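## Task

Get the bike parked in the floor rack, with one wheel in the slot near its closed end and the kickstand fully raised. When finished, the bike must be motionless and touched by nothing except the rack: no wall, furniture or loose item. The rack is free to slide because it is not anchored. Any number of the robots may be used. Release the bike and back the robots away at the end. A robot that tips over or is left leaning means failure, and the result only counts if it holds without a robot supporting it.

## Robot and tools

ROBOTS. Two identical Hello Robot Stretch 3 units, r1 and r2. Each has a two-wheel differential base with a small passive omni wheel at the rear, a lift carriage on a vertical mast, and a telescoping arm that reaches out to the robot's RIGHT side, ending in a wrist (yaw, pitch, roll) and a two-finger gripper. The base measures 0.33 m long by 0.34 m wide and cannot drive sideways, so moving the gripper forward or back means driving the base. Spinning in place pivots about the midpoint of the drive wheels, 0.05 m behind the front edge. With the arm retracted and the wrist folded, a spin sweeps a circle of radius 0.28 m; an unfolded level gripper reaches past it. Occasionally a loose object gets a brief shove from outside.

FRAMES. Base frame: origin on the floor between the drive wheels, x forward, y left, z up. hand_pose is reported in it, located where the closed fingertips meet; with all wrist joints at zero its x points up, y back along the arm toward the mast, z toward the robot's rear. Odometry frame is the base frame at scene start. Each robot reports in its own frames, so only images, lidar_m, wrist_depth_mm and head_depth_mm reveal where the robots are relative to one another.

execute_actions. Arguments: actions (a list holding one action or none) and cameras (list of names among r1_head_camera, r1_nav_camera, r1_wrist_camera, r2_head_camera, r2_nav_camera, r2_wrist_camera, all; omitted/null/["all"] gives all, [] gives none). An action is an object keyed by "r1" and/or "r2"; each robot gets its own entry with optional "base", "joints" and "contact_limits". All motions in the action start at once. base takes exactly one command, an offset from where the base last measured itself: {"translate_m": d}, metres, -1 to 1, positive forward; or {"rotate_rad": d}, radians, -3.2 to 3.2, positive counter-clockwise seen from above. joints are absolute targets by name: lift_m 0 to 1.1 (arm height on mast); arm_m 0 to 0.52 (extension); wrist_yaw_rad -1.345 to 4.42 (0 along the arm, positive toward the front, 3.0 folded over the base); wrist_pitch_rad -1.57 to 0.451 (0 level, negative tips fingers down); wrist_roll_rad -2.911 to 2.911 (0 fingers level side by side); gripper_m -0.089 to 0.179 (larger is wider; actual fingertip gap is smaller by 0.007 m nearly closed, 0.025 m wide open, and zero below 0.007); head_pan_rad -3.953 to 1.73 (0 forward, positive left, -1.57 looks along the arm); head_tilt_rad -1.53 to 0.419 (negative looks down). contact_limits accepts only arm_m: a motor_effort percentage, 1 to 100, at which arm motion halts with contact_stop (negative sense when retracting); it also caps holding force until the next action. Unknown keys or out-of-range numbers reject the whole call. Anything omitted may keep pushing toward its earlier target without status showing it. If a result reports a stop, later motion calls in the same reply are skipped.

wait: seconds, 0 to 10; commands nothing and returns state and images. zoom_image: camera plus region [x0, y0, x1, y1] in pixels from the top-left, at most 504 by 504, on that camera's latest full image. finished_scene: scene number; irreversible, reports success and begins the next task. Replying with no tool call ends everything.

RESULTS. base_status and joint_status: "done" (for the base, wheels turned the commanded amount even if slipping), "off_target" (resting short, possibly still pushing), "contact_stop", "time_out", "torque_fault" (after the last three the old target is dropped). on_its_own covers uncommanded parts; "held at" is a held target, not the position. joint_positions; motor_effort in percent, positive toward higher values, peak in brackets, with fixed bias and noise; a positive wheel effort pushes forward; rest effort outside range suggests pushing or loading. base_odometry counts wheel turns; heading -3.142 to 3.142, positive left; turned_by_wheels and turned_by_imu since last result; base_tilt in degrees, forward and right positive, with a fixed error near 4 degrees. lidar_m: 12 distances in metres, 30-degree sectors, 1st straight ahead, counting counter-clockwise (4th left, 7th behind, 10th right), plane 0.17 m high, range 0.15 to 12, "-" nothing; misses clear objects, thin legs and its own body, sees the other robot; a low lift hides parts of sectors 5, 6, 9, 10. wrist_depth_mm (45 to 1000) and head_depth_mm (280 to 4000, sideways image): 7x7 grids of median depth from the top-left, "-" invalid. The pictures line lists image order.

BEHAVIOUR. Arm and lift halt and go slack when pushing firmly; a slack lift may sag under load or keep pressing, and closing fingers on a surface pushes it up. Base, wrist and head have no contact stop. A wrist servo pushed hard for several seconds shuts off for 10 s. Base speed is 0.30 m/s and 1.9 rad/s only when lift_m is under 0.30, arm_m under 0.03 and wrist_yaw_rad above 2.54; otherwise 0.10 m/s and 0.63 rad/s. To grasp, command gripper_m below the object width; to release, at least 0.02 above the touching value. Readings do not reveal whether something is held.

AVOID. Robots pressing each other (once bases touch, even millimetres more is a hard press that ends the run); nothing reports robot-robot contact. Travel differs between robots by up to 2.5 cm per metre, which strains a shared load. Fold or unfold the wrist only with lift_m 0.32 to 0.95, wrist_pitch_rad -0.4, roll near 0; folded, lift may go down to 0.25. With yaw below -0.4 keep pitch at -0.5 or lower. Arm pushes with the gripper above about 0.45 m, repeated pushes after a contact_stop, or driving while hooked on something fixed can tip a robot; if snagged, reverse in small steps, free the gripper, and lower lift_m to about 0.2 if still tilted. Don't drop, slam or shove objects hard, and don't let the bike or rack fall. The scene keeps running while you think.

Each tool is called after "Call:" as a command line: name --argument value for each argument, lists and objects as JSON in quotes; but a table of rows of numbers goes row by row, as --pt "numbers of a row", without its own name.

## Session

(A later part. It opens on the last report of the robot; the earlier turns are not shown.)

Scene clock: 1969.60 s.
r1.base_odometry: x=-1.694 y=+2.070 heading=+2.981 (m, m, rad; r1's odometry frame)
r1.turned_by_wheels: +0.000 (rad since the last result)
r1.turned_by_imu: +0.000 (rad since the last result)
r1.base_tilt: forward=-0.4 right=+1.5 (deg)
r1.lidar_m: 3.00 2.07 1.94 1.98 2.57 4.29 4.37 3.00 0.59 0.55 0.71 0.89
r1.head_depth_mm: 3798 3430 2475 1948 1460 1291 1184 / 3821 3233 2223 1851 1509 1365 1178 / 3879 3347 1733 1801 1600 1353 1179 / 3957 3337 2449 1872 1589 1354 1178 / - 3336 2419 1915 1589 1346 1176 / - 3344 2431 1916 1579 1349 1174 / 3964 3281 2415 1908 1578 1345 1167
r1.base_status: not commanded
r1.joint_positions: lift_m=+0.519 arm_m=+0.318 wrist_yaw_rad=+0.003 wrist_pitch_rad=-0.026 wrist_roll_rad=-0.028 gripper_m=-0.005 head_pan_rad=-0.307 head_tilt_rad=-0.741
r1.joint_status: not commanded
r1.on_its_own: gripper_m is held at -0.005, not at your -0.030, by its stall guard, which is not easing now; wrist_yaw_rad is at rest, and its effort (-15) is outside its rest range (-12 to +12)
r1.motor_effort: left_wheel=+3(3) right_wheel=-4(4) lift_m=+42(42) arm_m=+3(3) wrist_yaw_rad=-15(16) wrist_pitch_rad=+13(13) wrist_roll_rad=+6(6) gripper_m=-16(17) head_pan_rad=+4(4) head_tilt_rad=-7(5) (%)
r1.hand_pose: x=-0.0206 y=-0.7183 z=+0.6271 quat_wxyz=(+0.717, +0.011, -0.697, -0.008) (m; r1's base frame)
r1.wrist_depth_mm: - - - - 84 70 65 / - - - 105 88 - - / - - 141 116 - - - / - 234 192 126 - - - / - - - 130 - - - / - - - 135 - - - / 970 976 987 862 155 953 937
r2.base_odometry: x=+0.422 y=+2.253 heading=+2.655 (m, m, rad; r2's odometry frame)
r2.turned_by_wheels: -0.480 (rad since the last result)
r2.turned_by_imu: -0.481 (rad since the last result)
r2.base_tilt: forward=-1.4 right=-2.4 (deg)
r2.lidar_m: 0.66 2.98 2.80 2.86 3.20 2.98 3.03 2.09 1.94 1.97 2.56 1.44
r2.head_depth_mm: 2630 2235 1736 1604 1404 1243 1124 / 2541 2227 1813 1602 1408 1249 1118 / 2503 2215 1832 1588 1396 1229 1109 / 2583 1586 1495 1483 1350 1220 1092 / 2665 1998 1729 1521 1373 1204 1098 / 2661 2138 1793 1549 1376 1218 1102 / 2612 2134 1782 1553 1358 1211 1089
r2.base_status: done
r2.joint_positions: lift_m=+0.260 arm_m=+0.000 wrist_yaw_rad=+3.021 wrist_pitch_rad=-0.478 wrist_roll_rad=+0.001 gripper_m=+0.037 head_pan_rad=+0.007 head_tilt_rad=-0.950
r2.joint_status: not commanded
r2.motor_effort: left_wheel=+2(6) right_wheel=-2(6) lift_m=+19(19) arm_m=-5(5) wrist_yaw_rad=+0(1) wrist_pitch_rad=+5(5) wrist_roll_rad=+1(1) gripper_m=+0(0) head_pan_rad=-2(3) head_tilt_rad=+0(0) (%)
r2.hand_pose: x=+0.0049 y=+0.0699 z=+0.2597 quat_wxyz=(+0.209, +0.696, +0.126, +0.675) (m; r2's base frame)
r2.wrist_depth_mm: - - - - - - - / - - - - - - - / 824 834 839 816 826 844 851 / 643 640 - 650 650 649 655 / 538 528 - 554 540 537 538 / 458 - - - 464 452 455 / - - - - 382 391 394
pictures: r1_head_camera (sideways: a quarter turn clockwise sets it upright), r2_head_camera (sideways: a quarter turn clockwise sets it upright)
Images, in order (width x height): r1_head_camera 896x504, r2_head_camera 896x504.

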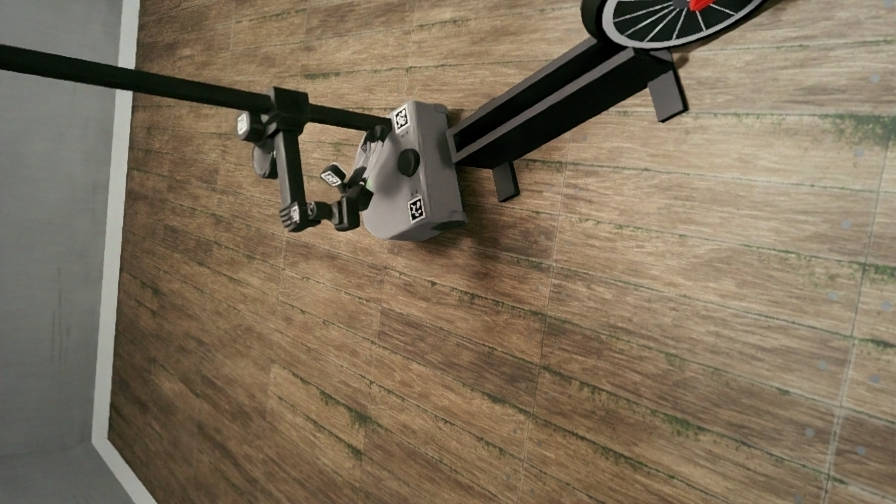

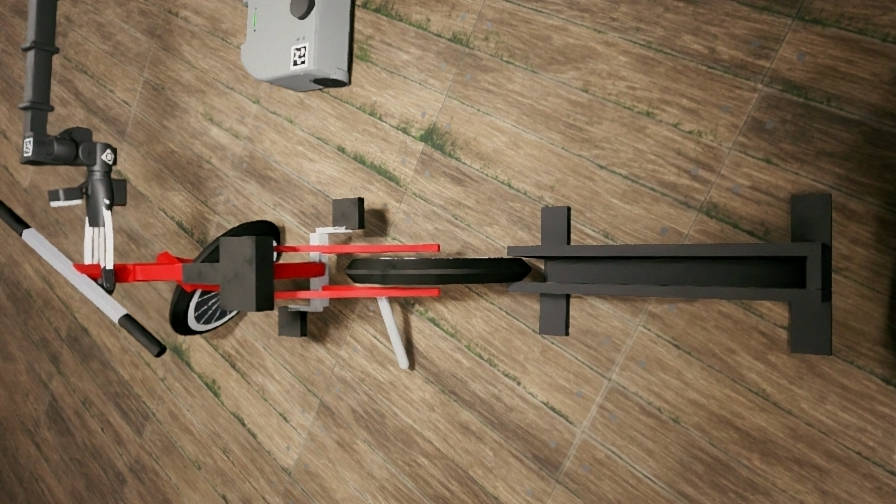

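Call:
execute_actions --actions '[{"r2": {"base": {"rotate_rad": 0.04}, "joints": {"lift_m": 0.33}}}]' --cameras '[]'

Call:
execute_actions --actions '[{"r2": {"base": {"translate_m": 0.15}}}]' --cameras '["r2_head_camera", "r1_head_camera"]'

Scene clock: 1989.97 s.
r1.base_odometry: x=-1.694 y=+2.070 heading=+2.981 (m, m, rad; r1's odometry frame)
r1.turned_by_wheels: +0.000 (rad since the last result)
r1.turned_by_imu: +0.000 (rad since the last result)
r1.base_tilt: forward=-0.4 right=+1.5 (deg)
r1.lidar_m: 3.00 2.06 1.94 1.98 2.57 4.27 4.39 2.99 0.58 0.56 0.71 0.88
r1.head_depth_mm: 3801 3368 2466 1940 1458 1294 1184 / 3823 2954 2282 1854 1507 1361 1181 / 3939 3323 1939 1797 1594 1360 1179 / - 3328 2355 1870 1593 1360 1181 / - 3313 2421 1917 1582 1345 1174 / - 3339 2447 1916 1585 1351 1172 / 3950 3287 2418 1908 1580 1342 1163
r1.base_status: not commanded
r1.joint_positions: lift_m=+0.519 arm_m=+0.318 wrist_yaw_rad=+0.003 wrist_pitch_rad=-0.026 wrist_roll_rad=-0.028 gripper_m=-0.005 head_pan_rad=-0.307 head_tilt_rad=-0.741
r1.joint_status: not commanded
r1.on_its_own: gripper_m is held at -0.005, not at your -0.030, by its stall guard, which is not easing now; wrist_yaw_rad is at rest, and its effort (-14) is outside its rest range (-12 to +12)
r1.motor_effort: left_wheel=+3(3) right_wheel=-5(4) lift_m=+42(42) arm_m=+3(3) wrist_yaw_rad=-14(16) wrist_pitch_rad=+13(13) wrist_roll_rad=+6(6) gripper_m=-17(17) head_pan_rad=+4(4) head_tilt_rad=-6(6) (%)
r1.hand_pose: x=-0.0206 y=-0.7183 z=+0.6271 quat_wxyz=(+0.717, +0.011, -0.697, -0.008) (m; r1's base frame)
r1.wrist_depth_mm: - - - - 84 70 65 / - - - 105 87 - - / - - 141 116 - - - / - 234 191 126 - - - / - - - 130 - - - / - - - 135 - - - / 972 977 988 882 154 973 933
r2.base_odometry: x=+0.422 y=+2.253 heading=+2.695 (m, m, rad; r2's odometry frame)
r2.turned_by_wheels: +0.040 (rad since the last result)
r2.turned_by_imu: +0.039 (rad since the last result)
r2.base_tilt: forward=-1.4 right=-2.4 (deg)
r2.lidar_m: 0.66 2.95 2.80 2.87 3.15 2.98 2.95 2.07 1.95 2.02 2.67 1.44
r2.head_depth_mm: 2696 2238 1737 1610 1410 1259 1128 / 2488 2217 1851 1588 1403 1246 1119 / 2635 2199 1825 1586 1389 1239 1110 / 2671 1514 1714 1500 1327 1173 1088 / 2681 2110 1771 1558 1382 1223 1093 / 2617 2135 1782 1561 1366 1222 1095 / 2625 2127 1787 1541 1367 1216 1093
r2.base_status: done
r2.joint_positions: lift_m=+0.330 arm_m=+0.000 wrist_yaw_rad=+3.021 wrist_pitch_rad=-0.478 wrist_roll_rad=+0.001 gripper_m=+0.037 head_pan_rad=+0.007 head_tilt_rad=-0.950
r2.joint_status: all done
r2.motor_effort: left_wheel=-1(3) right_wheel=+2(3) lift_m=+31(31) arm_m=-5(5) wrist_yaw_rad=+0(0) wrist_pitch_rad=+5(5) wrist_roll_rad=+1(1) gripper_m=+0(0) head_pan_rad=-2(3) head_tilt_rad=+0(0) (%)
r2.hand_pose: x=+0.0049 y=+0.0699 z=+0.3290 quat_wxyz=(+0.209, +0.696, +0.126, +0.675) (m; r2's base frame)
r2.wrist_depth_mm: - - - - - - - / - - - - - - - / 996 963 970 977 970 - - / 750 764 - 765 776 768 778 / 625 617 627 629 645 614 632 / 537 534 524 547 553 538 542 / 463 - - - 450 461 471
pictures: none
No camera images: the call's "cameras" was empty. Leave "cameras" out to get every camera's image.

Scene clock: 1992.43 s.
r1.base_odometry: x=-1.694 y=+2.070 heading=+2.981 (m, m, rad; r1's odometry frame)
r1.turned_by_wheels: +0.000 (rad since the last result)
r1.turned_by_imu: +0.000 (rad since the last result)
r1.base_tilt: forward=-0.4 right=+1.5 (deg)
r1.lidar_m: 3.00 2.06 1.94 1.98 2.57 4.29 4.34 3.01 0.58 0.56 0.71 0.89
r1.head_depth_mm: 3717 3083 2389 1953 1456 1290 1180 / 3882 3392 1589 1744 1515 1358 1183 / 3962 3337 1584 1739 1591 1358 1178 / - 3349 2437 1929 1592 1347 1177 / - 3305 2447 1921 1590 1352 1175 / - 3314 2416 1918 1593 1349 1174 / 3970 3335 2420 1923 1580 1346 1171
r1.base_status: not commanded
r1.joint_positions: lift_m=+0.519 arm_m=+0.318 wrist_yaw_rad=-0.006 wrist_pitch_rad=-0.026 wrist_roll_rad=-0.028 gripper_m=-0.005 head_pan_rad=-0.307 head_tilt_rad=-0.741
r1.joint_status: not commanded
r1.on_its_own: gripper_m is held at -0.005, not at your -0.030, by its stall guard, which is not easing now
r1.motor_effort: left_wheel=+0(3) right_wheel=+0(4) lift_m=+41(42) arm_m=+3(2) wrist_yaw_rad=-6(14) wrist_pitch_rad=+13(13) wrist_roll_rad=+6(6) gripper_m=-17(17) head_pan_rad=+4(4) head_tilt_rad=-6(6) (%)
r1.hand_pose: x=-0.0231 y=-0.7183 z=+0.6271 quat_wxyz=(+0.717, +0.007, -0.697, -0.012) (m; r1's base frame)
r1.wrist_depth_mm: - - - - 87 71 65 / - - - 110 88 92 - / - - 142 116 - - - / - 228 - 125 - - - / - - - 130 - - - / - - - 136 - - - / 969 968 988 882 153 960 931
r2.base_odometry: x=+0.287 y=+2.318 heading=+2.695 (m, m, rad; r2's odometry frame)
r2.turned_by_wheels: +0.000 (rad since the last result)
r2.turned_by_imu: -0.001 (rad since the last result)
r2.base_tilt: forward=-1.3 right=-2.3 (deg)
r2.lidar_m: 0.51 2.88 2.73 2.81 3.27 3.11 3.06 2.13 2.01 2.08 2.75 1.31
r2.head_depth_mm: 2771 2239 1675 1619 1405 1252 1122 / 2669 2175 1850 1581 1401 1248 1122 / 2634 2105 1845 1564 1395 1226 1114 / 2702 1513 1217 1491 1307 1181 1089 / 2628 2080 1776 1538 1369 1220 1092 / 2674 2151 1811 1549 1367 1214 1100 / 2634 2120 1787 1546 1362 1215 1095
r2.base_status: done
r2.joint_positions: lift_m=+0.330 arm_m=+0.000 wrist_yaw_rad=+3.021 wrist_pitch_rad=-0.478 wrist_roll_rad=+0.001 gripper_m=+0.037 head_pan_rad=+0.007 head_tilt_rad=-0.950
r2.joint_status: not commanded
r2.motor_effort: left_wheel=+0(2) right_wheel=+8(11) lift_m=+31(31) arm_m=-5(5) wrist_yaw_rad=+1(0) wrist_pitch_rad=+5(5) wrist_roll_rad=+1(1) gripper_m=+0(0) head_pan_rad=-2(2) head_tilt_rad=+0(0) (%)
r2.hand_pose: x=+0.0049 y=+0.0699 z=+0.3290 quat_wxyz=(+0.209, +0.696, +0.126, +0.675) (m; r2's base frame)
r2.wrist_depth_mm: - - - - - - - / - - - - - - - / 967 984 964 974 991 - - / 763 762 - 755 768 782 765 / 623 628 626 626 643 626 625 / 528 531 524 550 553 534 535 / 459 - - - 454 459 468
pictures: r1_head_camera (sideways: a quarter turn clockwise sets it upright), r2_head_camera (sideways: a quarter turn clockwise sets it upright)
Images, in order (width x height): r1_head_camera 896x504, r2_head_camera 896x504.

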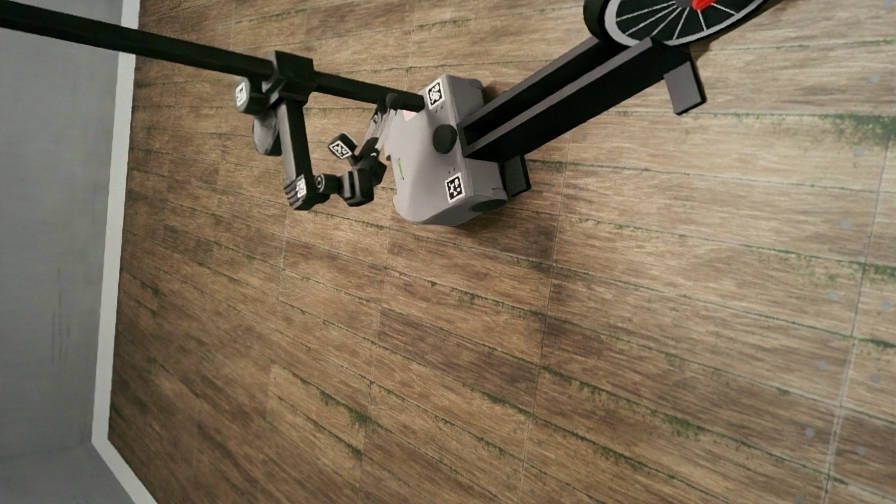

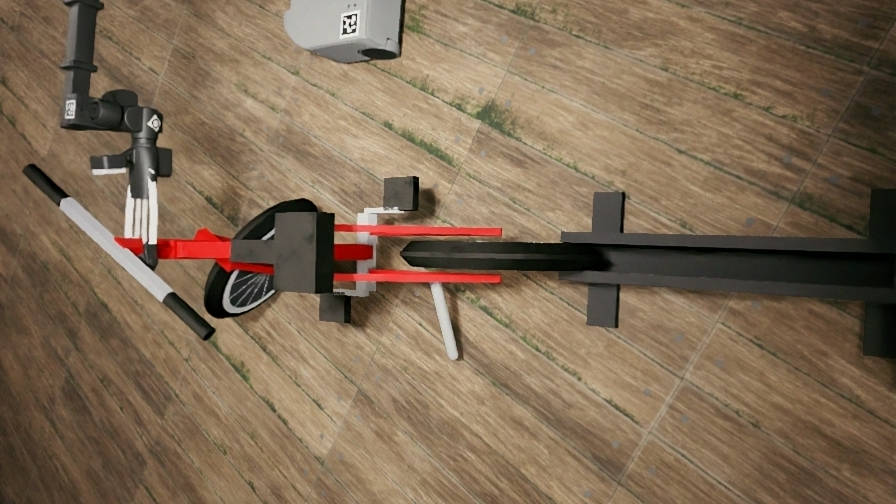

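Call:
execute_actions --actions '[{"r2": {"base": {"rotate_rad": -0.015}}}]' --cameras '[]'

Call:
execute_actions --actions '[{"r2": {"base": {"translate_m": 0.08}}}]' --cameras '["r2_head_camera", "r1_head_camera"]'

Scene clock: 2008.40 s.
r1.base_odometry: x=-1.694 y=+2.070 heading=+2.981 (m, m, rad; r1's odometry frame)
r1.turned_by_wheels: +0.000 (rad since the last result)
r1.turned_by_imu: +0.000 (rad since the last result)
r1.base_tilt: forward=-0.4 right=+1.5 (deg)
r1.lidar_m: 3.00 2.07 1.94 1.98 2.56 4.29 4.37 2.99 0.58 0.56 0.71 0.88
r1.head_depth_mm: 3714 3079 2381 1944 1459 1285 1182 / 3842 3381 1597 1741 1505 1358 1182 / 3973 3373 1587 1744 1606 1364 1179 / - 3335 2441 1921 1583 1357 1177 / - 3362 2424 1923 1580 1356 1178 / - 3268 2449 1920 1574 1341 1172 / 3894 3268 2425 1910 1580 1342 1169
r1.base_status: not commanded
r1.joint_positions: lift_m=+0.519 arm_m=+0.318 wrist_yaw_rad=-0.006 wrist_pitch_rad=-0.026 wrist_roll_rad=-0.028 gripper_m=-0.005 head_pan_rad=-0.307 head_tilt_rad=-0.741
r1.joint_status: not commanded
r1.on_its_own: gripper_m is held at -0.005, not at your -0.030, by its stall guard, which is not easing now
r1.motor_effort: left_wheel=+1(1) right_wheel=+0(0) lift_m=+42(42) arm_m=+2(2) wrist_yaw_rad=-8(7) wrist_pitch_rad=+12(12) wrist_roll_rad=+6(6) gripper_m=-18(18) head_pan_rad=+4(4) head_tilt_rad=-6(6) (%)
r1.hand_pose: x=-0.0231 y=-0.7183 z=+0.6271 quat_wxyz=(+0.717, +0.007, -0.697, -0.012) (m; r1's base frame)
r1.wrist_depth_mm: - - - - 88 71 65 / - - - 110 88 92 - / - - 142 116 - - - / - 228 - 126 - - - / - - - 130 - - - / - - - 136 - - - / - 979 998 902 153 940 960
r2.base_odometry: x=+0.287 y=+2.318 heading=+2.680 (m, m, rad; r2's odometry frame)
r2.turned_by_wheels: -0.015 (rad since the last result)
r2.turned_by_imu: -0.016 (rad since the last result)
r2.base_tilt: forward=-1.4 right=-2.3 (deg)
r2.lidar_m: 0.51 2.89 2.73 2.79 3.30 3.11 3.11 2.15 2.01 2.08 2.72 1.31
r2.head_depth_mm: 2798 2243 1658 1612 1416 1239 1124 / 2457 2148 1827 1602 1403 1244 1122 / 2662 2086 1837 1544 1385 1238 1111 / 2683 1277 1205 1256 1311 1191 1095 / 2664 2029 1740 1542 1372 1221 1085 / 2641 2154 1803 1545 1372 1223 1106 / 2636 2132 1792 1552 1350 1213 1095
r2.base_status: done
r2.joint_positions: lift_m=+0.330 arm_m=+0.000 wrist_yaw_rad=+3.021 wrist_pitch_rad=-0.478 wrist_roll_rad=+0.001 gripper_m=+0.037 head_pan_rad=+0.007 head_tilt_rad=-0.950
r2.joint_status: not commanded
r2.motor_effort: left_wheel=+0(3) right_wheel=+0(5) lift_m=+31(31) arm_m=-5(5) wrist_yaw_rad=+0(0) wrist_pitch_rad=+5(5) wrist_roll_rad=+1(1) gripper_m=+0(0) head_pan_rad=-2(3) head_tilt_rad=+0(0) (%)
r2.hand_pose: x=+0.0049 y=+0.0699 z=+0.3290 quat_wxyz=(+0.209, +0.696, +0.126, +0.675) (m; r2's base frame)
r2.wrist_depth_mm: - - - - - - - / - - - - - - - / 960 974 988 973 989 - - / 772 762 - 782 761 767 766 / 620 629 615 639 643 630 630 / 536 531 530 544 553 527 533 / 464 - - - 448 462 465
pictures: none
No camera images: the call's "cameras" was empty. Leave "cameras" out to get every camera's image.

Scene clock: 2011.47 s.
r1.base_odometry: x=-1.694 y=+2.070 heading=+2.981 (m, m, rad; r1's odometry frame)
r1.turned_by_wheels: +0.000 (rad since the last result)
r1.turned_by_imu: -0.042 (rad since the last result)
r1.base_tilt: forward=-0.5 right=+1.5 (deg)
r1.lidar_m: 3.16 2.10 1.94 1.97 2.47 4.30 4.34 3.04 0.60 0.60 0.69 0.85
r1.head_depth_mm: 3690 3076 2390 1940 1606 1267 1181 / 3880 3386 1518 1688 1482 1338 1183 / 3968 3383 1461 1637 1589 1359 1183 / 3933 3325 2444 1934 1582 1353 1174 / - 3329 2433 1918 1592 1351 1173 / - 3298 2423 1916 1575 1352 1175 / - 3276 2404 1903 1583 1343 1170
r1.base_status: not commanded
r1.joint_positions: lift_m=+0.519 arm_m=+0.318 wrist_yaw_rad=-0.095 wrist_pitch_rad=-0.021 wrist_roll_rad=-0.029 gripper_m=-0.005 head_pan_rad=-0.307 head_tilt_rad=-0.742
r1.joint_status: not commanded
r1.on_its_own: wrist_yaw_rad is held at -0.084, not at your +0.000, by its stall guard, which is not easing now; gripper_m is held at -0.005, not at your -0.030, by its stall guard, which is not easing now
r1.motor_effort: left_wheel=-4(51) right_wheel=+7(35) lift_m=+41(41) arm_m=-3(3) wrist_yaw_rad=+9(60) wrist_pitch_rad=+10(13) wrist_roll_rad=+6(6) gripper_m=-21(24) head_pan_rad=+4(4) head_tilt_rad=-6(6) (%)
r1.hand_pose: x=-0.0458 y=-0.7178 z=+0.6283 quat_wxyz=(+0.716, -0.025, -0.696, -0.042) (m; r1's base frame)
r1.wrist_depth_mm: - - - - - 76 67 / - - - - 89 80 - / - - 131 110 - - - / - 187 - 118 - - - / - - - 124 - - - / - - - 137 144 - - / 983 984 991 912 153 946 953
r2.base_odometry: x=+0.215 y=+2.353 heading=+2.680 (m, m, rad; r2's odometry frame)
r2.turned_by_wheels: +0.000 (rad since the last result)
r2.turned_by_imu: -0.040 (rad since the last result)
r2.base_tilt: forward=-1.5 right=-2.2 (deg)
r2.lidar_m: 0.49 2.90 2.70 2.74 3.41 3.18 3.23 2.22 2.04 2.10 2.67 1.25
r2.head_depth_mm: 2800 2242 1620 1560 1399 1251 1126 / 2740 2205 1871 1594 1399 1248 1117 / 2713 2095 1835 1593 1396 1239 1114 / 2712 2062 1119 1251 1309 1210 1088 / 2670 1598 1563 1533 1376 1203 1086 / 2665 2148 1816 1558 1366 1215 1102 / 2614 2139 1789 1543 1364 1217 1092
r2.base_status: translate_m off_target (by the wheels' count: +0.0798 of +0.0800)
r2.joint_positions: lift_m=+0.330 arm_m=+0.000 wrist_yaw_rad=+3.021 wrist_pitch_rad=-0.478 wrist_roll_rad=+0.001 gripper_m=+0.037 head_pan_rad=+0.007 head_tilt_rad=-0.950
r2.joint_status: not commanded
r2.on_its_own: left_wheel is at rest, and its effort (+21) is outside its rest range (-18 to +18); right_wheel is at rest, and its effort (+22) is outside its rest range (-18 to +18)
r2.motor_effort: left_wheel=+21(27) right_wheel=+22(37) lift_m=+31(31) arm_m=-5(5) wrist_yaw_rad=+0(1) wrist_pitch_rad=+5(5) wrist_roll_rad=+1(1) gripper_m=+0(1) head_pan_rad=-3(2) head_tilt_rad=+0(0) (%)
r2.hand_pose: x=+0.0049 y=+0.0699 z=+0.3290 quat_wxyz=(+0.209, +0.696, +0.126, +0.675) (m; r2's base frame)
r2.wrist_depth_mm: - - - - - - - / - - - - - - - / 961 969 983 974 979 - - / 759 769 - 771 770 761 784 / 615 628 623 632 637 633 627 / 537 525 526 548 548 534 532 / 464 - - - 450 464 467
pictures: r1_head_camera (sideways: a quarter turn clockwise sets it upright), r2_head_camera (sideways: a quarter turn clockwise sets it upright)
Images, in order (width x height): r1_head_camera 896x504, r2_head_camera 896x504.

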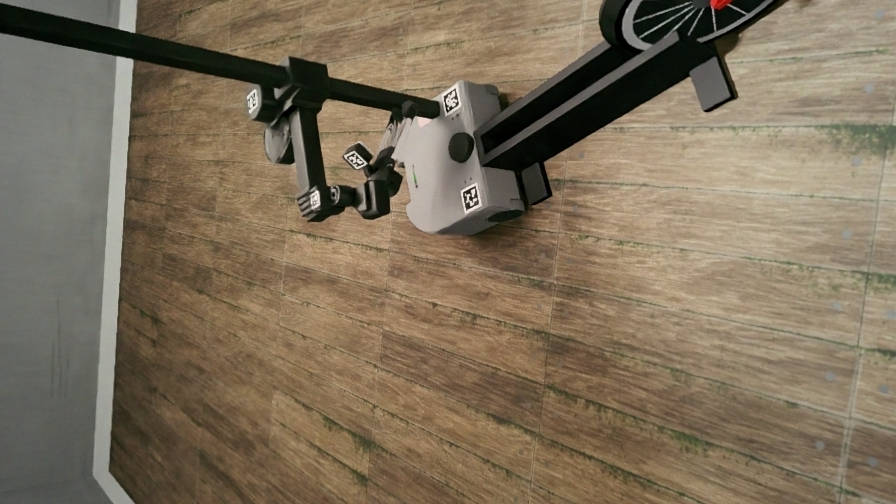

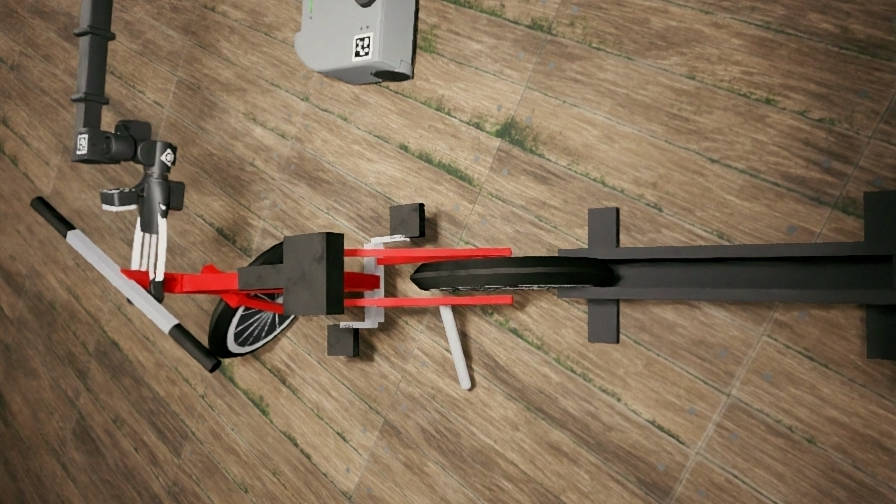

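Call:
execute_actions --actions '[{"r2": {"base": {"translate_m": -0.03}}, "r1": {"joints": {"head_pan_rad": -0.75, "head_tilt_rad": -0.95}}}]' --cameras '["r2_head_camera", "r1_head_camera", "r1_nav_camera"]'

Scene clock: 2025.07 s.
r1.base_odometry: x=-1.694 y=+2.070 heading=+2.981 (m, m, rad; r1's odometry frame)
r1.turned_by_wheels: +0.001 (rad since the last result)
r1.turned_by_imu: +0.000 (rad since the last result)
r1.base_tilt: forward=-0.4 right=+1.5 (deg)
r1.lidar_m: 3.13 2.10 1.94 1.96 2.48 4.28 4.35 3.05 0.59 0.58 0.70 0.85
r1.head_depth_mm: 2817 2257 1878 955 1230 1242 1122 / 2806 2255 1875 1171 1263 1244 1123 / 2797 2236 1874 1258 1379 1251 1120 / 2776 2244 1875 1485 1400 1245 1116 / 2790 2179 1711 1545 1395 1241 1120 / 1383 1502 1637 1591 1395 1243 1118 / 2778 1369 1771 1590 1399 1239 1118
r1.base_status: not commanded
r1.joint_positions: lift_m=+0.519 arm_m=+0.318 wrist_yaw_rad=-0.071 wrist_pitch_rad=-0.023 wrist_roll_rad=-0.028 gripper_m=-0.005 head_pan_rad=-0.743 head_tilt_rad=-0.938
r1.joint_status: all done
r1.on_its_own: wrist_yaw_rad is held at -0.084, not at your +0.000, by its stall guard, which is not easing now; gripper_m is held at -0.005, not at your -0.030, by its stall guard, which is not easing now
r1.motor_effort: left_wheel=+5(5) right_wheel=-5(7) lift_m=+42(41) arm_m=-3(3) wrist_yaw_rad=-10(10) wrist_pitch_rad=+11(11) wrist_roll_rad=+6(5) gripper_m=-17(19) head_pan_rad=-3(35) head_tilt_rad=-7(31) (%)
r1.hand_pose: x=-0.0396 y=-0.7182 z=+0.6279 quat_wxyz=(+0.717, -0.016, -0.696, -0.034) (m; r1's base frame)
r1.wrist_depth_mm: - - - - - 74 66 / - - - 106 87 79 - / - - 130 110 - - - / - 192 - 119 - - - / - - - 124 - - - / - - - 135 - - - / 971 978 967 940 154 962 944
r2.base_odometry: x=+0.242 y=+2.340 heading=+2.680 (m, m, rad; r2's odometry frame)
r2.turned_by_wheels: +0.000 (rad since the last result)
r2.turned_by_imu: -0.001 (rad since the last result)
r2.base_tilt: forward=-1.4 right=-2.3 (deg)
r2.lidar_m: 0.51 2.91 2.71 2.75 3.39 3.14 3.21 2.20 2.03 2.08 2.65 1.27
r2.head_depth_mm: 2833 2231 1635 1597 1414 1258 1126 / 2792 2239 1877 1582 1401 1249 1119 / 2758 2051 1830 1574 1391 1227 1115 / 2717 2010 1255 1258 1316 1216 1087 / 2673 1592 1719 1533 1376 1207 1070 / 2643 2162 1774 1566 1356 1231 1098 / 2609 2120 1761 1539 1360 1207 1094
r2.base_status: done
r2.joint_positions: lift_m=+0.330 arm_m=+0.000 wrist_yaw_rad=+3.021 wrist_pitch_rad=-0.478 wrist_roll_rad=+0.001 gripper_m=+0.037 head_pan_rad=+0.007 head_tilt_rad=-0.950
r2.joint_status: not commanded
r2.motor_effort: left_wheel=+1(18) right_wheel=+0(20) lift_m=+31(31) arm_m=-5(5) wrist_yaw_rad=+0(0) wrist_pitch_rad=+5(5) wrist_roll_rad=+1(1) gripper_m=+0(0) head_pan_rad=-2(3) head_tilt_rad=+0(0) (%)
r2.hand_pose: x=+0.0049 y=+0.0699 z=+0.3290 quat_wxyz=(+0.209, +0.696, +0.126, +0.675) (m; r2's base frame)
r2.wrist_depth_mm: - - - - - - - / - - - - - - - / 971 953 992 976 998 - - / 762 758 - 767 768 778 778 / 629 626 618 627 643 638 636 / 531 535 533 549 551 536 537 / 466 - - - 449 466 468
pictures: r1_head_camera (sideways: a quarter turn clockwise sets it upright), r1_nav_camera (sideways: a quarter turn counterclockwise sets it upright), r2_head_camera (sideways: a quarter turn clockwise sets it upright)
Images, in order (width x height): r1_head_camera 896x504, r1_nav_camera 672x504, r2_head_camera 896x504.

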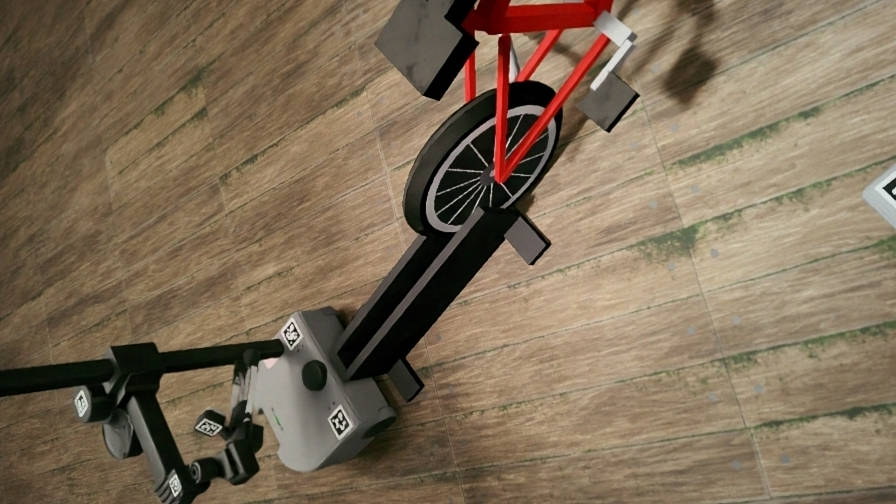

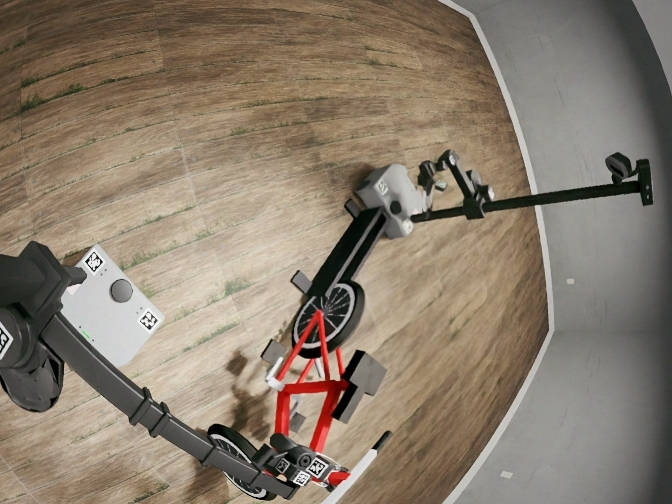

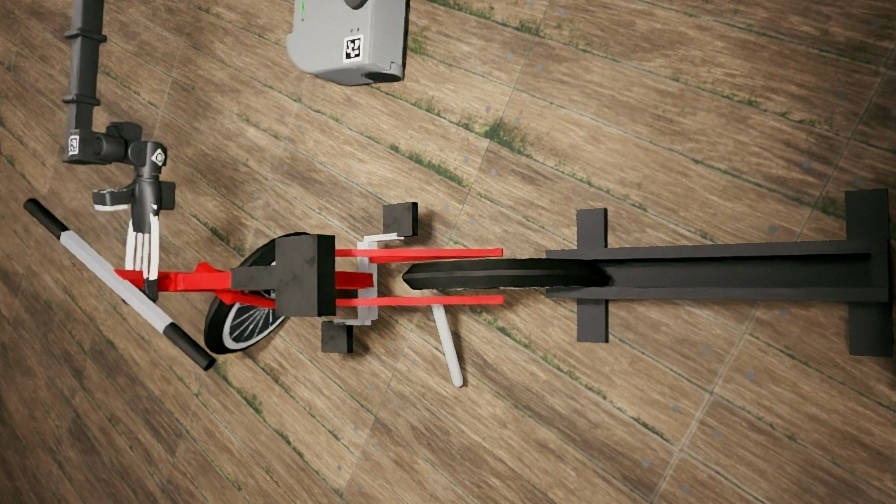

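Call:
zoom_image --camera "r1_head_camera" --region '[390, 70, 610, 290]'

Region (390, 70, 610, 290) of r1_head_camera's 896x504 image, scaled by 2.291, with more detail than that image has.

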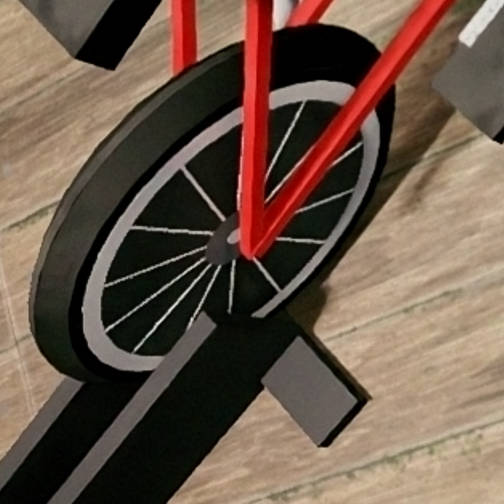

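Call:
execute_actions --actions '[{"r1": {"joints": {"arm_m": 0.4, "head_pan_rad": -1.3, "head_tilt_rad": -0.9}, "contact_limits": {"arm_m": 15}}}]' --cameras '["r2_head_camera", "r1_head_camera", "r2_nav_camera"]'

Scene clock: 2146.87 s.
r1.base_odometry: x=-1.694 y=+2.070 heading=+2.981 (m, m, rad; r1's odometry frame)
r1.turned_by_wheels: -0.001 (rad since the last result)
r1.turned_by_imu: -0.001 (rad since the last result)
r1.base_tilt: forward=-0.4 right=+1.5 (deg)
r1.lidar_m: 3.14 2.10 1.94 1.97 2.48 4.31 4.37 3.07 0.63 0.63 0.71 0.84
r1.head_depth_mm: 2753 2396 1952 - 1135 - - / 2881 2406 1907 1618 1417 1264 1134 / 2970 2370 1895 1573 1378 1263 1129 / 3075 2375 1943 1103 1381 1262 1127 / 3030 2373 1937 1217 1355 1253 1124 / 3040 2349 1928 1267 1372 1259 1120 / 3059 2361 1920 1633 1367 1250 1120
r1.base_status: not commanded
r1.joint_positions: lift_m=+0.519 arm_m=+0.399 wrist_yaw_rad=-0.094 wrist_pitch_rad=-0.037 wrist_roll_rad=-0.029 gripper_m=-0.005 head_pan_rad=-1.293 head_tilt_rad=-0.903
r1.joint_status: all done
r1.on_its_own: wrist_yaw_rad is held at -0.084, not at your +0.000, by its stall guard, which is not easing now; gripper_m is held at -0.005, not at your -0.030, by its stall guard, which is not easing now
r1.motor_effort: left_wheel=-4(6) right_wheel=+5(6) lift_m=+42(42) arm_m=+7(8) wrist_yaw_rad=+7(13) wrist_pitch_rad=+18(18) wrist_roll_rad=+6(6) gripper_m=-19(18) head_pan_rad=-4(39) head_tilt_rad=+1(10) (%)
r1.contact_limits: arm_m 15 (drawing in: default 22, maximum 37; extending or still: default 31, maximum 50)
r1.hand_pose: x=-0.0454 y=-0.7984 z=+0.6244 quat_wxyz=(+0.716, -0.019, -0.696, -0.047) (m; r1's base frame)
r1.wrist_depth_mm: - - - - - 80 74 / - - - 112 94 97 - / - - 138 114 - - - / - 180 178 121 - - - / - - - 125 - - - / - - - 134 148 - - / 971 970 958 894 146 940 918
r2.base_odometry: x=+0.242 y=+2.340 heading=+2.680 (m, m, rad; r2's odometry frame)
r2.turned_by_wheels: +0.000 (rad since the last result)
r2.turned_by_imu: -0.001 (rad since the last result)
r2.base_tilt: forward=-1.4 right=-2.4 (deg)
r2.lidar_m: - 2.91 2.71 2.75 3.39 3.14 3.19 2.20 2.03 2.08 2.65 5.73
r2.head_depth_mm: 2817 2245 1626 1610 1417 1256 1119 / 2782 2232 1857 1589 1388 1239 1122 / 2556 2148 1799 1584 1381 1243 1113 / 2637 2061 1697 1514 1330 1196 1064 / 2719 1530 1223 1480 1341 1201 1041 / 2648 2033 1815 1561 1369 1216 1095 / 2621 2127 1794 1532 1363 1215 1094
r2.base_status: not commanded
r2.joint_positions: lift_m=+0.330 arm_m=+0.000 wrist_yaw_rad=+3.021 wrist_pitch_rad=-0.478 wrist_roll_rad=+0.001 gripper_m=+0.037 head_pan_rad=+0.007 head_tilt_rad=-0.950
r2.joint_status: not commanded
r2.motor_effort: left_wheel=+1(1) right_wheel=+0(0) lift_m=+31(31) arm_m=-6(5) wrist_yaw_rad=+0(0) wrist_pitch_rad=+5(5) wrist_roll_rad=+1(1) gripper_m=+0(1) head_pan_rad=-1(2) head_tilt_rad=+0(0) (%)
r2.hand_pose: x=+0.0049 y=+0.0699 z=+0.3290 quat_wxyz=(+0.209, +0.696, +0.126, +0.675) (m; r2's base frame)
r2.wrist_depth_mm: - - - - - - - / - - - - - - - / 974 977 976 984 989 - - / 764 765 - 767 768 757 762 / 617 627 625 631 635 630 623 / 531 529 535 547 551 534 535 / 460 - - - 451 461 465
pictures: r1_head_camera (sideways: a quarter turn clockwise sets it upright), r2_head_camera (sideways: a quarter turn clockwise sets it upright), r2_nav_camera (sideways: a quarter turn counterclockwise sets it upright)
Images, in order (width x height): r1_head_camera 896x504, r2_head_camera 896x504, r2_nav_camera 672x504.

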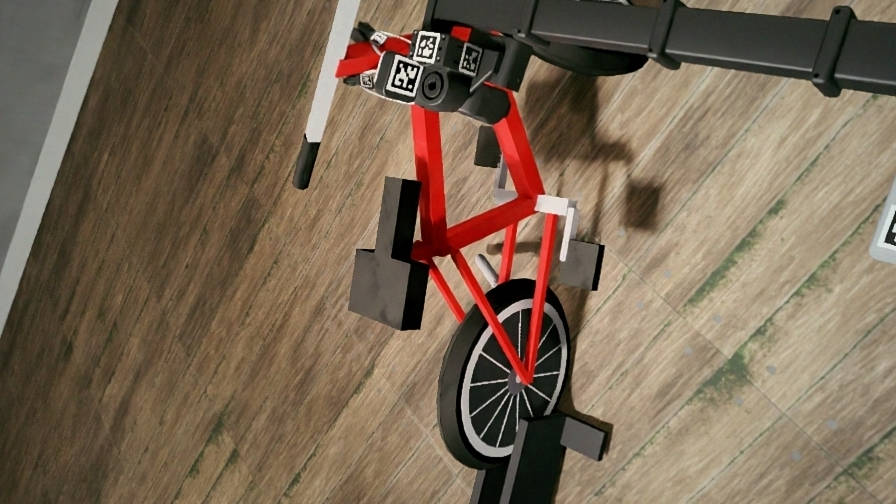

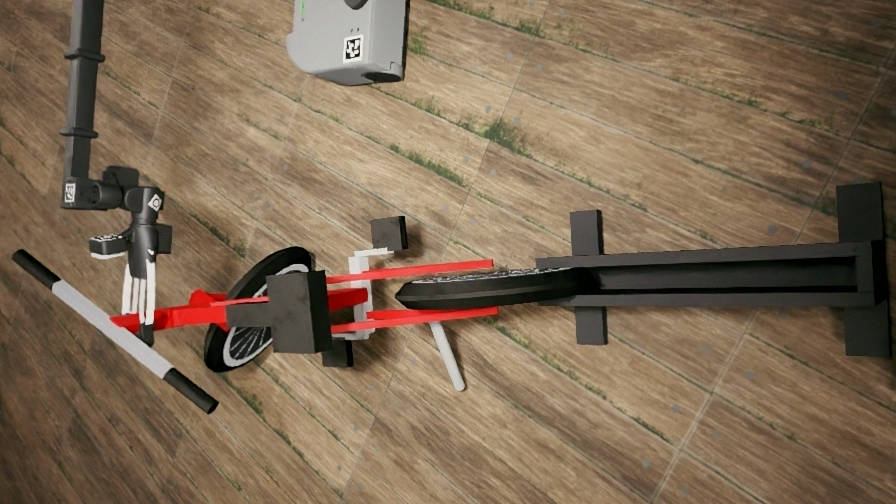

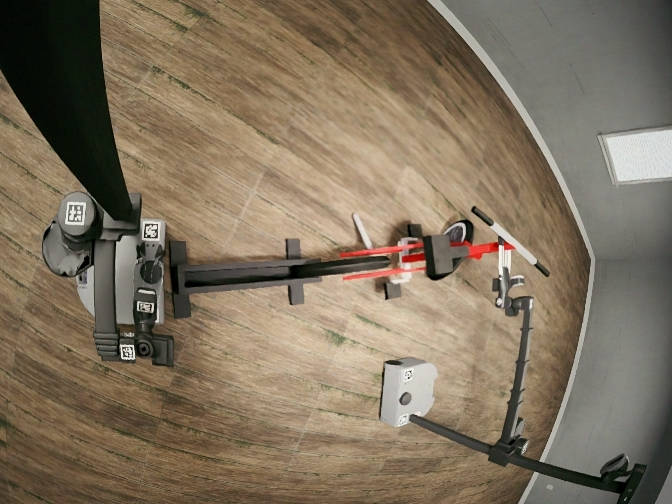

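Call:
execute_actions --actions '[{"r1": {"joints": {"arm_m": 0.372}}}]' --cameras '["r2_head_camera"]'

Scene clock: 2157.53 s.
r1.base_odometry: x=-1.694 y=+2.070 heading=+2.981 (m, m, rad; r1's odometry frame)
r1.turned_by_wheels: +0.000 (rad since the last result)
r1.turned_by_imu: +0.000 (rad since the last result)
r1.base_tilt: forward=-0.4 right=+1.5 (deg)
r1.lidar_m: 3.14 2.10 1.93 1.97 2.48 4.29 4.35 3.04 0.62 0.61 0.71 0.83
r1.head_depth_mm: 2742 2398 1952 1716 1128 - - / 2862 2389 1958 1613 1413 1260 1137 / 2981 2377 1891 1303 1372 1262 1132 / 3074 2385 1945 1076 1379 1260 1129 / 3006 2380 1931 1182 1346 1253 1124 / 3036 2366 1931 1243 1373 1259 1125 / 3001 2365 1918 1637 1363 1254 1125
r1.base_status: not commanded
r1.joint_positions: lift_m=+0.519 arm_m=+0.372 wrist_yaw_rad=-0.084 wrist_pitch_rad=-0.033 wrist_roll_rad=-0.028 gripper_m=-0.005 head_pan_rad=-1.293 head_tilt_rad=-0.903
r1.joint_status: all done
r1.on_its_own: wrist_yaw_rad is held at -0.084, not at your +0.000, by its stall guard, which is not easing now; gripper_m is held at -0.005, not at your -0.030, by its stall guard, which is not easing now
r1.motor_effort: left_wheel=+0(4) right_wheel=+0(5) lift_m=+42(42) arm_m=-1(5) wrist_yaw_rad=+0(8) wrist_pitch_rad=+16(18) wrist_roll_rad=+6(6) gripper_m=-17(20) head_pan_rad=-4(4) head_tilt_rad=+2(3) (%)
r1.hand_pose: x=-0.0428 y=-0.7715 z=+0.6253 quat_wxyz=(+0.716, -0.017, -0.696, -0.042) (m; r1's base frame)
r1.wrist_depth_mm: - - - - - 78 71 / - - - 110 92 94 - / - - 132 112 - - - / - 181 - 120 - - - / - - - 124 - - - / - - - 133 149 - - / 960 957 945 873 149 911 937
r2.base_odometry: x=+0.242 y=+2.340 heading=+2.680 (m, m, rad; r2's odometry frame)
r2.turned_by_wheels: +0.000 (rad since the last result)
r2.turned_by_imu: -0.001 (rad since the last result)
r2.base_tilt: forward=-1.4 right=-2.3 (deg)
r2.lidar_m: 4.34 2.91 2.71 2.75 3.38 3.15 3.20 2.21 2.03 2.08 2.65 5.75
r2.head_depth_mm: 2795 2231 1635 1603 1404 1246 1120 / 2765 2191 1853 1586 1396 1252 1120 / 2738 2118 1834 1576 1400 1238 1124 / 2611 2070 1713 1517 1332 1212 1068 / 2619 1331 1450 1467 1324 1209 1065 / 2666 2085 1801 1554 1361 1228 1105 / 2616 2142 1785 1558 1349 1215 1085
r2.base_status: not commanded
r2.joint_positions: lift_m=+0.330 arm_m=+0.000 wrist_yaw_rad=+3.021 wrist_pitch_rad=-0.478 wrist_roll_rad=+0.001 gripper_m=+0.037 head_pan_rad=+0.007 head_tilt_rad=-0.950
r2.joint_status: not commanded
r2.motor_effort: left_wheel=+1(1) right_wheel=-1(1) lift_m=+31(31) arm_m=-5(5) wrist_yaw_rad=+0(0) wrist_pitch_rad=+5(5) wrist_roll_rad=+1(1) gripper_m=+0(0) head_pan_rad=-2(2) head_tilt_rad=+0(0) (%)
r2.hand_pose: x=+0.0049 y=+0.0699 z=+0.3290 quat_wxyz=(+0.209, +0.696, +0.126, +0.675) (m; r2's base frame)
r2.wrist_depth_mm: - - - - - - - / - - - - - - - / - 963 988 974 978 - - / 754 761 - 769 765 768 758 / 620 627 626 629 636 632 630 / 528 527 527 554 554 543 538 / 463 - - - 452 467 466
pictures: r2_head_camera (sideways: a quarter turn clockwise sets it upright)
Images, in order (width x height): r2_head_camera 896x504.

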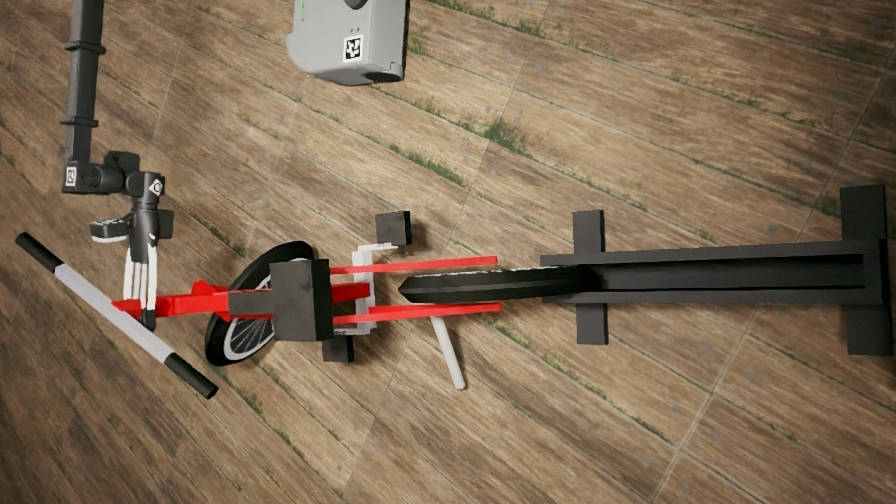

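Call:
execute_actions --actions '[{"r1": {"joints": {"arm_m": 0.355}}}]' --cameras '["r2_head_camera"]'

Scene clock: 2163.43 s.
r1.base_odometry: x=-1.694 y=+2.070 heading=+2.981 (m, m, rad; r1's odometry frame)
r1.turned_by_wheels: +0.000 (rad since the last result)
r1.turned_by_imu: +0.000 (rad since the last result)
r1.base_tilt: forward=-0.4 right=+1.4 (deg)
r1.lidar_m: 3.14 2.10 1.94 1.96 2.48 4.28 4.35 3.04 0.61 0.60 0.70 0.86
r1.head_depth_mm: 2740 2435 1963 1695 - - 1113 / 2847 2372 1954 1611 1405 1260 1137 / 2982 2391 1900 1335 1375 1263 1130 / 3052 2369 1944 1094 1350 1256 1126 / 3067 2349 1941 1166 1347 1256 1125 / 3053 2372 1934 1247 1376 1256 1116 / 3029 2357 1938 1637 1373 1251 1121
r1.base_status: not commanded
r1.joint_positions: lift_m=+0.519 arm_m=+0.355 wrist_yaw_rad=-0.075 wrist_pitch_rad=-0.031 wrist_roll_rad=-0.028 gripper_m=-0.005 head_pan_rad=-1.293 head_tilt_rad=-0.903
r1.joint_status: all done
r1.on_its_own: wrist_yaw_rad is held at -0.084, not at your +0.000, by its stall guard, which is not easing now; gripper_m is held at -0.005, not at your -0.030, by its stall guard, which is not easing now
r1.motor_effort: left_wheel=+3(4) right_wheel=-3(4) lift_m=+42(42) arm_m=-1(3) wrist_yaw_rad=-7(8) wrist_pitch_rad=+15(16) wrist_roll_rad=+6(6) gripper_m=-18(18) head_pan_rad=-4(3) head_tilt_rad=+1(1) (%)
r1.hand_pose: x=-0.0405 y=-0.7548 z=+0.6260 quat_wxyz=(+0.716, -0.015, -0.697, -0.038) (m; r1's base frame)
r1.wrist_depth_mm: - - - - 95 76 69 / - - - 108 91 89 - / - - 131 112 - - - / - 185 - 120 - - - / - - - 125 - - - / - - - 133 - - - / 1000 979 951 900 151 947 941
r2.base_odometry: x=+0.242 y=+2.340 heading=+2.680 (m, m, rad; r2's odometry frame)
r2.turned_by_wheels: +0.000 (rad since the last result)
r2.turned_by_imu: -0.001 (rad since the last result)
r2.base_tilt: forward=-1.5 right=-2.3 (deg)
r2.lidar_m: 0.51 2.91 2.71 2.75 3.39 3.15 3.21 2.21 2.03 2.08 2.65 5.64
r2.head_depth_mm: 2773 2257 1634 1593 1415 1251 1119 / 2769 2229 1849 1585 1398 1250 1123 / 2729 2077 1857 1594 1400 1238 1107 / 2521 2028 1648 1511 1340 1206 1084 / 2693 1582 1582 1499 1363 1204 1064 / 2663 2127 1803 1554 1365 1222 1102 / 2622 2125 1789 1532 1358 1214 1092
r2.base_status: not commanded
r2.joint_positions: lift_m=+0.330 arm_m=+0.000 wrist_yaw_rad=+3.021 wrist_pitch_rad=-0.478 wrist_roll_rad=+0.001 gripper_m=+0.037 head_pan_rad=+0.007 head_tilt_rad=-0.950
r2.joint_status: not commanded
r2.motor_effort: left_wheel=+1(1) right_wheel=-1(1) lift_m=+31(31) arm_m=-5(5) wrist_yaw_rad=+0(1) wrist_pitch_rad=+5(5) wrist_roll_rad=+1(1) gripper_m=+0(0) head_pan_rad=-3(2) head_tilt_rad=+0(0) (%)
r2.hand_pose: x=+0.0049 y=+0.0699 z=+0.3290 quat_wxyz=(+0.209, +0.696, +0.126, +0.675) (m; r2's base frame)
r2.wrist_depth_mm: - - - - - - - / - - - - - - - / 971 973 972 985 972 - - / 765 761 - 757 768 769 772 / 629 630 626 630 636 629 635 / 523 532 533 551 542 538 531 / 459 - - - 454 466 466
pictures: r2_head_camera (sideways: a quarter turn clockwise sets it upright)
Images, in order (width x height): r2_head_camera 896x504.

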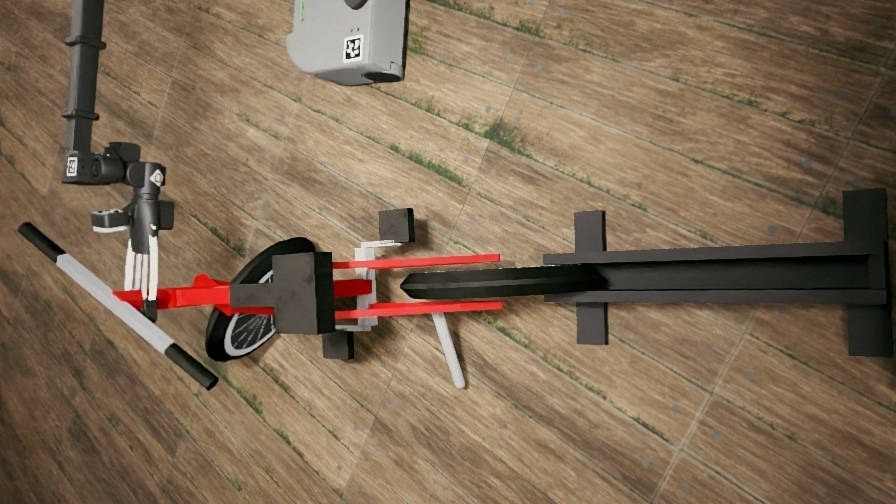

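Call:
execute_actions --actions '[{"r1": {"joints": {"gripper_m": 0.09}}}]' --cameras '["r2_head_camera", "r1_wrist_camera"]'

Scene clock: 2170.50 s.
r1.base_odometry: x=-1.694 y=+2.070 heading=+2.981 (m, m, rad; r1's odometry frame)
r1.turned_by_wheels: +0.000 (rad since the last result)
r1.turned_by_imu: -0.001 (rad since the last result)
r1.base_tilt: forward=-0.4 right=+1.5 (deg)
r1.lidar_m: 3.17 2.09 1.94 1.96 2.48 4.30 4.36 3.05 0.59 0.59 0.70 0.86
r1.head_depth_mm: 2746 2389 1957 1697 - - 1113 / 2843 2396 1954 1688 1407 1265 1135 / 2973 2379 1950 1587 1374 1264 1128 / 3046 2372 1961 1081 1350 1263 1129 / 3034 2365 1945 1163 1350 1258 1119 / 3042 2359 1940 1261 1374 1255 1125 / 2987 2371 1943 1631 1372 1254 1122
r1.base_status: not commanded
r1.joint_positions: lift_m=+0.519 arm_m=+0.355 wrist_yaw_rad=-0.081 wrist_pitch_rad=-0.027 wrist_roll_rad=-0.021 gripper_m=+0.090 head_pan_rad=-1.293 head_tilt_rad=-0.902
r1.joint_status: all done
r1.on_its_own: wrist_yaw_rad is held at -0.084, not at your +0.000, by its stall guard, which is not easing now
r1.motor_effort: left_wheel=+3(3) right_wheel=-2(4) lift_m=+42(41) arm_m=-1(1) wrist_yaw_rad=-2(9) wrist_pitch_rad=+13(15) wrist_roll_rad=+3(6) gripper_m=-1(80) head_pan_rad=-4(3) head_tilt_rad=+3(2) (%)
r1.hand_pose: x=-0.0421 y=-0.7547 z=+0.6268 quat_wxyz=(+0.714, -0.018, -0.699, -0.039) (m; r1's base frame)
r1.wrist_depth_mm: - - - - 82 71 66 / - - - 94 82 84 - / - - 112 99 - - - / - 144 119 106 - - - / - - - 111 - - - / - - - 118 - - - / 997 987 967 132 137 952 927
r2.base_odometry: x=+0.242 y=+2.340 heading=+2.680 (m, m, rad; r2's odometry frame)
r2.turned_by_wheels: +0.000 (rad since the last result)
r2.turned_by_imu: -0.001 (rad since the last result)
r2.base_tilt: forward=-1.4 right=-2.3 (deg)
r2.lidar_m: 0.51 2.90 2.71 2.75 3.40 3.15 3.19 2.20 2.03 2.08 2.65 1.27
r2.head_depth_mm: 2781 2229 1624 1592 1406 1250 1122 / 2789 2228 1861 1614 1386 1242 1126 / 2740 2091 1838 1584 1391 1232 1110 / 2583 2057 1540 1528 1336 1223 1092 / 2687 1551 1493 1501 1372 1202 1071 / 2662 2121 1794 1558 1357 1220 1098 / 2626 2090 1795 1546 1353 1210 1095
r2.base_status: not commanded
r2.joint_positions: lift_m=+0.330 arm_m=+0.000 wrist_yaw_rad=+3.021 wrist_pitch_rad=-0.478 wrist_roll_rad=+0.001 gripper_m=+0.037 head_pan_rad=+0.007 head_tilt_rad=-0.950
r2.joint_status: not commanded
r2.motor_effort: left_wheel=+1(1) right_wheel=-1(1) lift_m=+30(31) arm_m=-5(5) wrist_yaw_rad=+0(0) wrist_pitch_rad=+5(5) wrist_roll_rad=+1(1) gripper_m=+0(0) head_pan_rad=-2(2) head_tilt_rad=+0(0) (%)
r2.hand_pose: x=+0.0049 y=+0.0699 z=+0.3290 quat_wxyz=(+0.209, +0.696, +0.126, +0.675) (m; r2's base frame)
r2.wrist_depth_mm: - - - - - - - / - - - - - - - / 965 977 984 969 979 - - / 757 762 - 780 767 762 765 / 634 626 625 623 642 626 633 / 530 529 535 548 541 531 538 / 458 - - - 455 462 469
pictures: r1_wrist_camera, r2_head_camera (sideways: a quarter turn clockwise sets it upright)
Images, in order (width x height): r1_wrist_camera 644x364, r2_head_camera 896x504.

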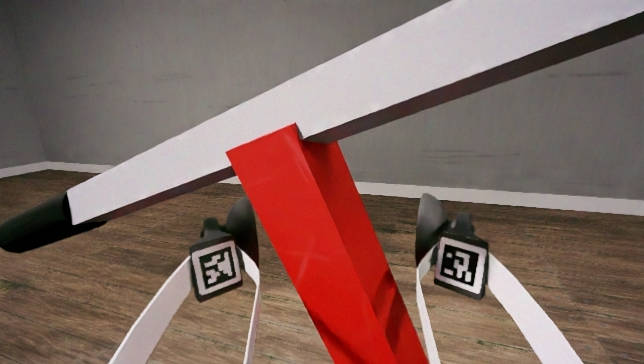

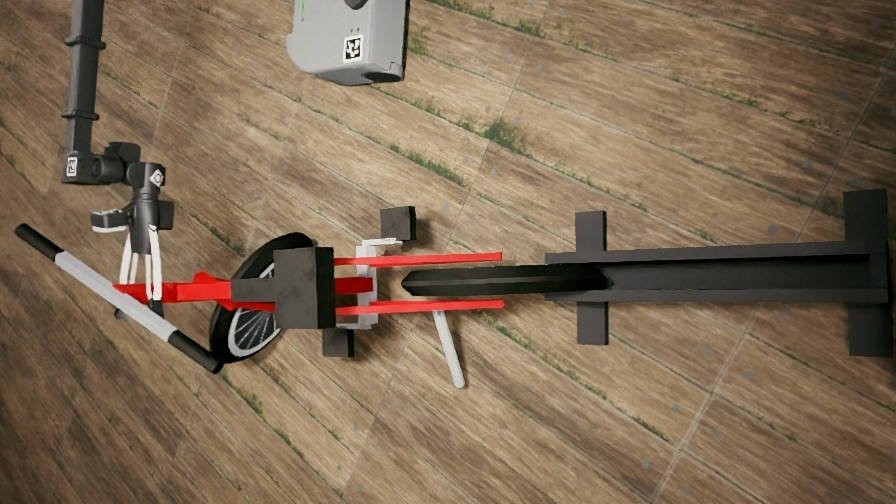

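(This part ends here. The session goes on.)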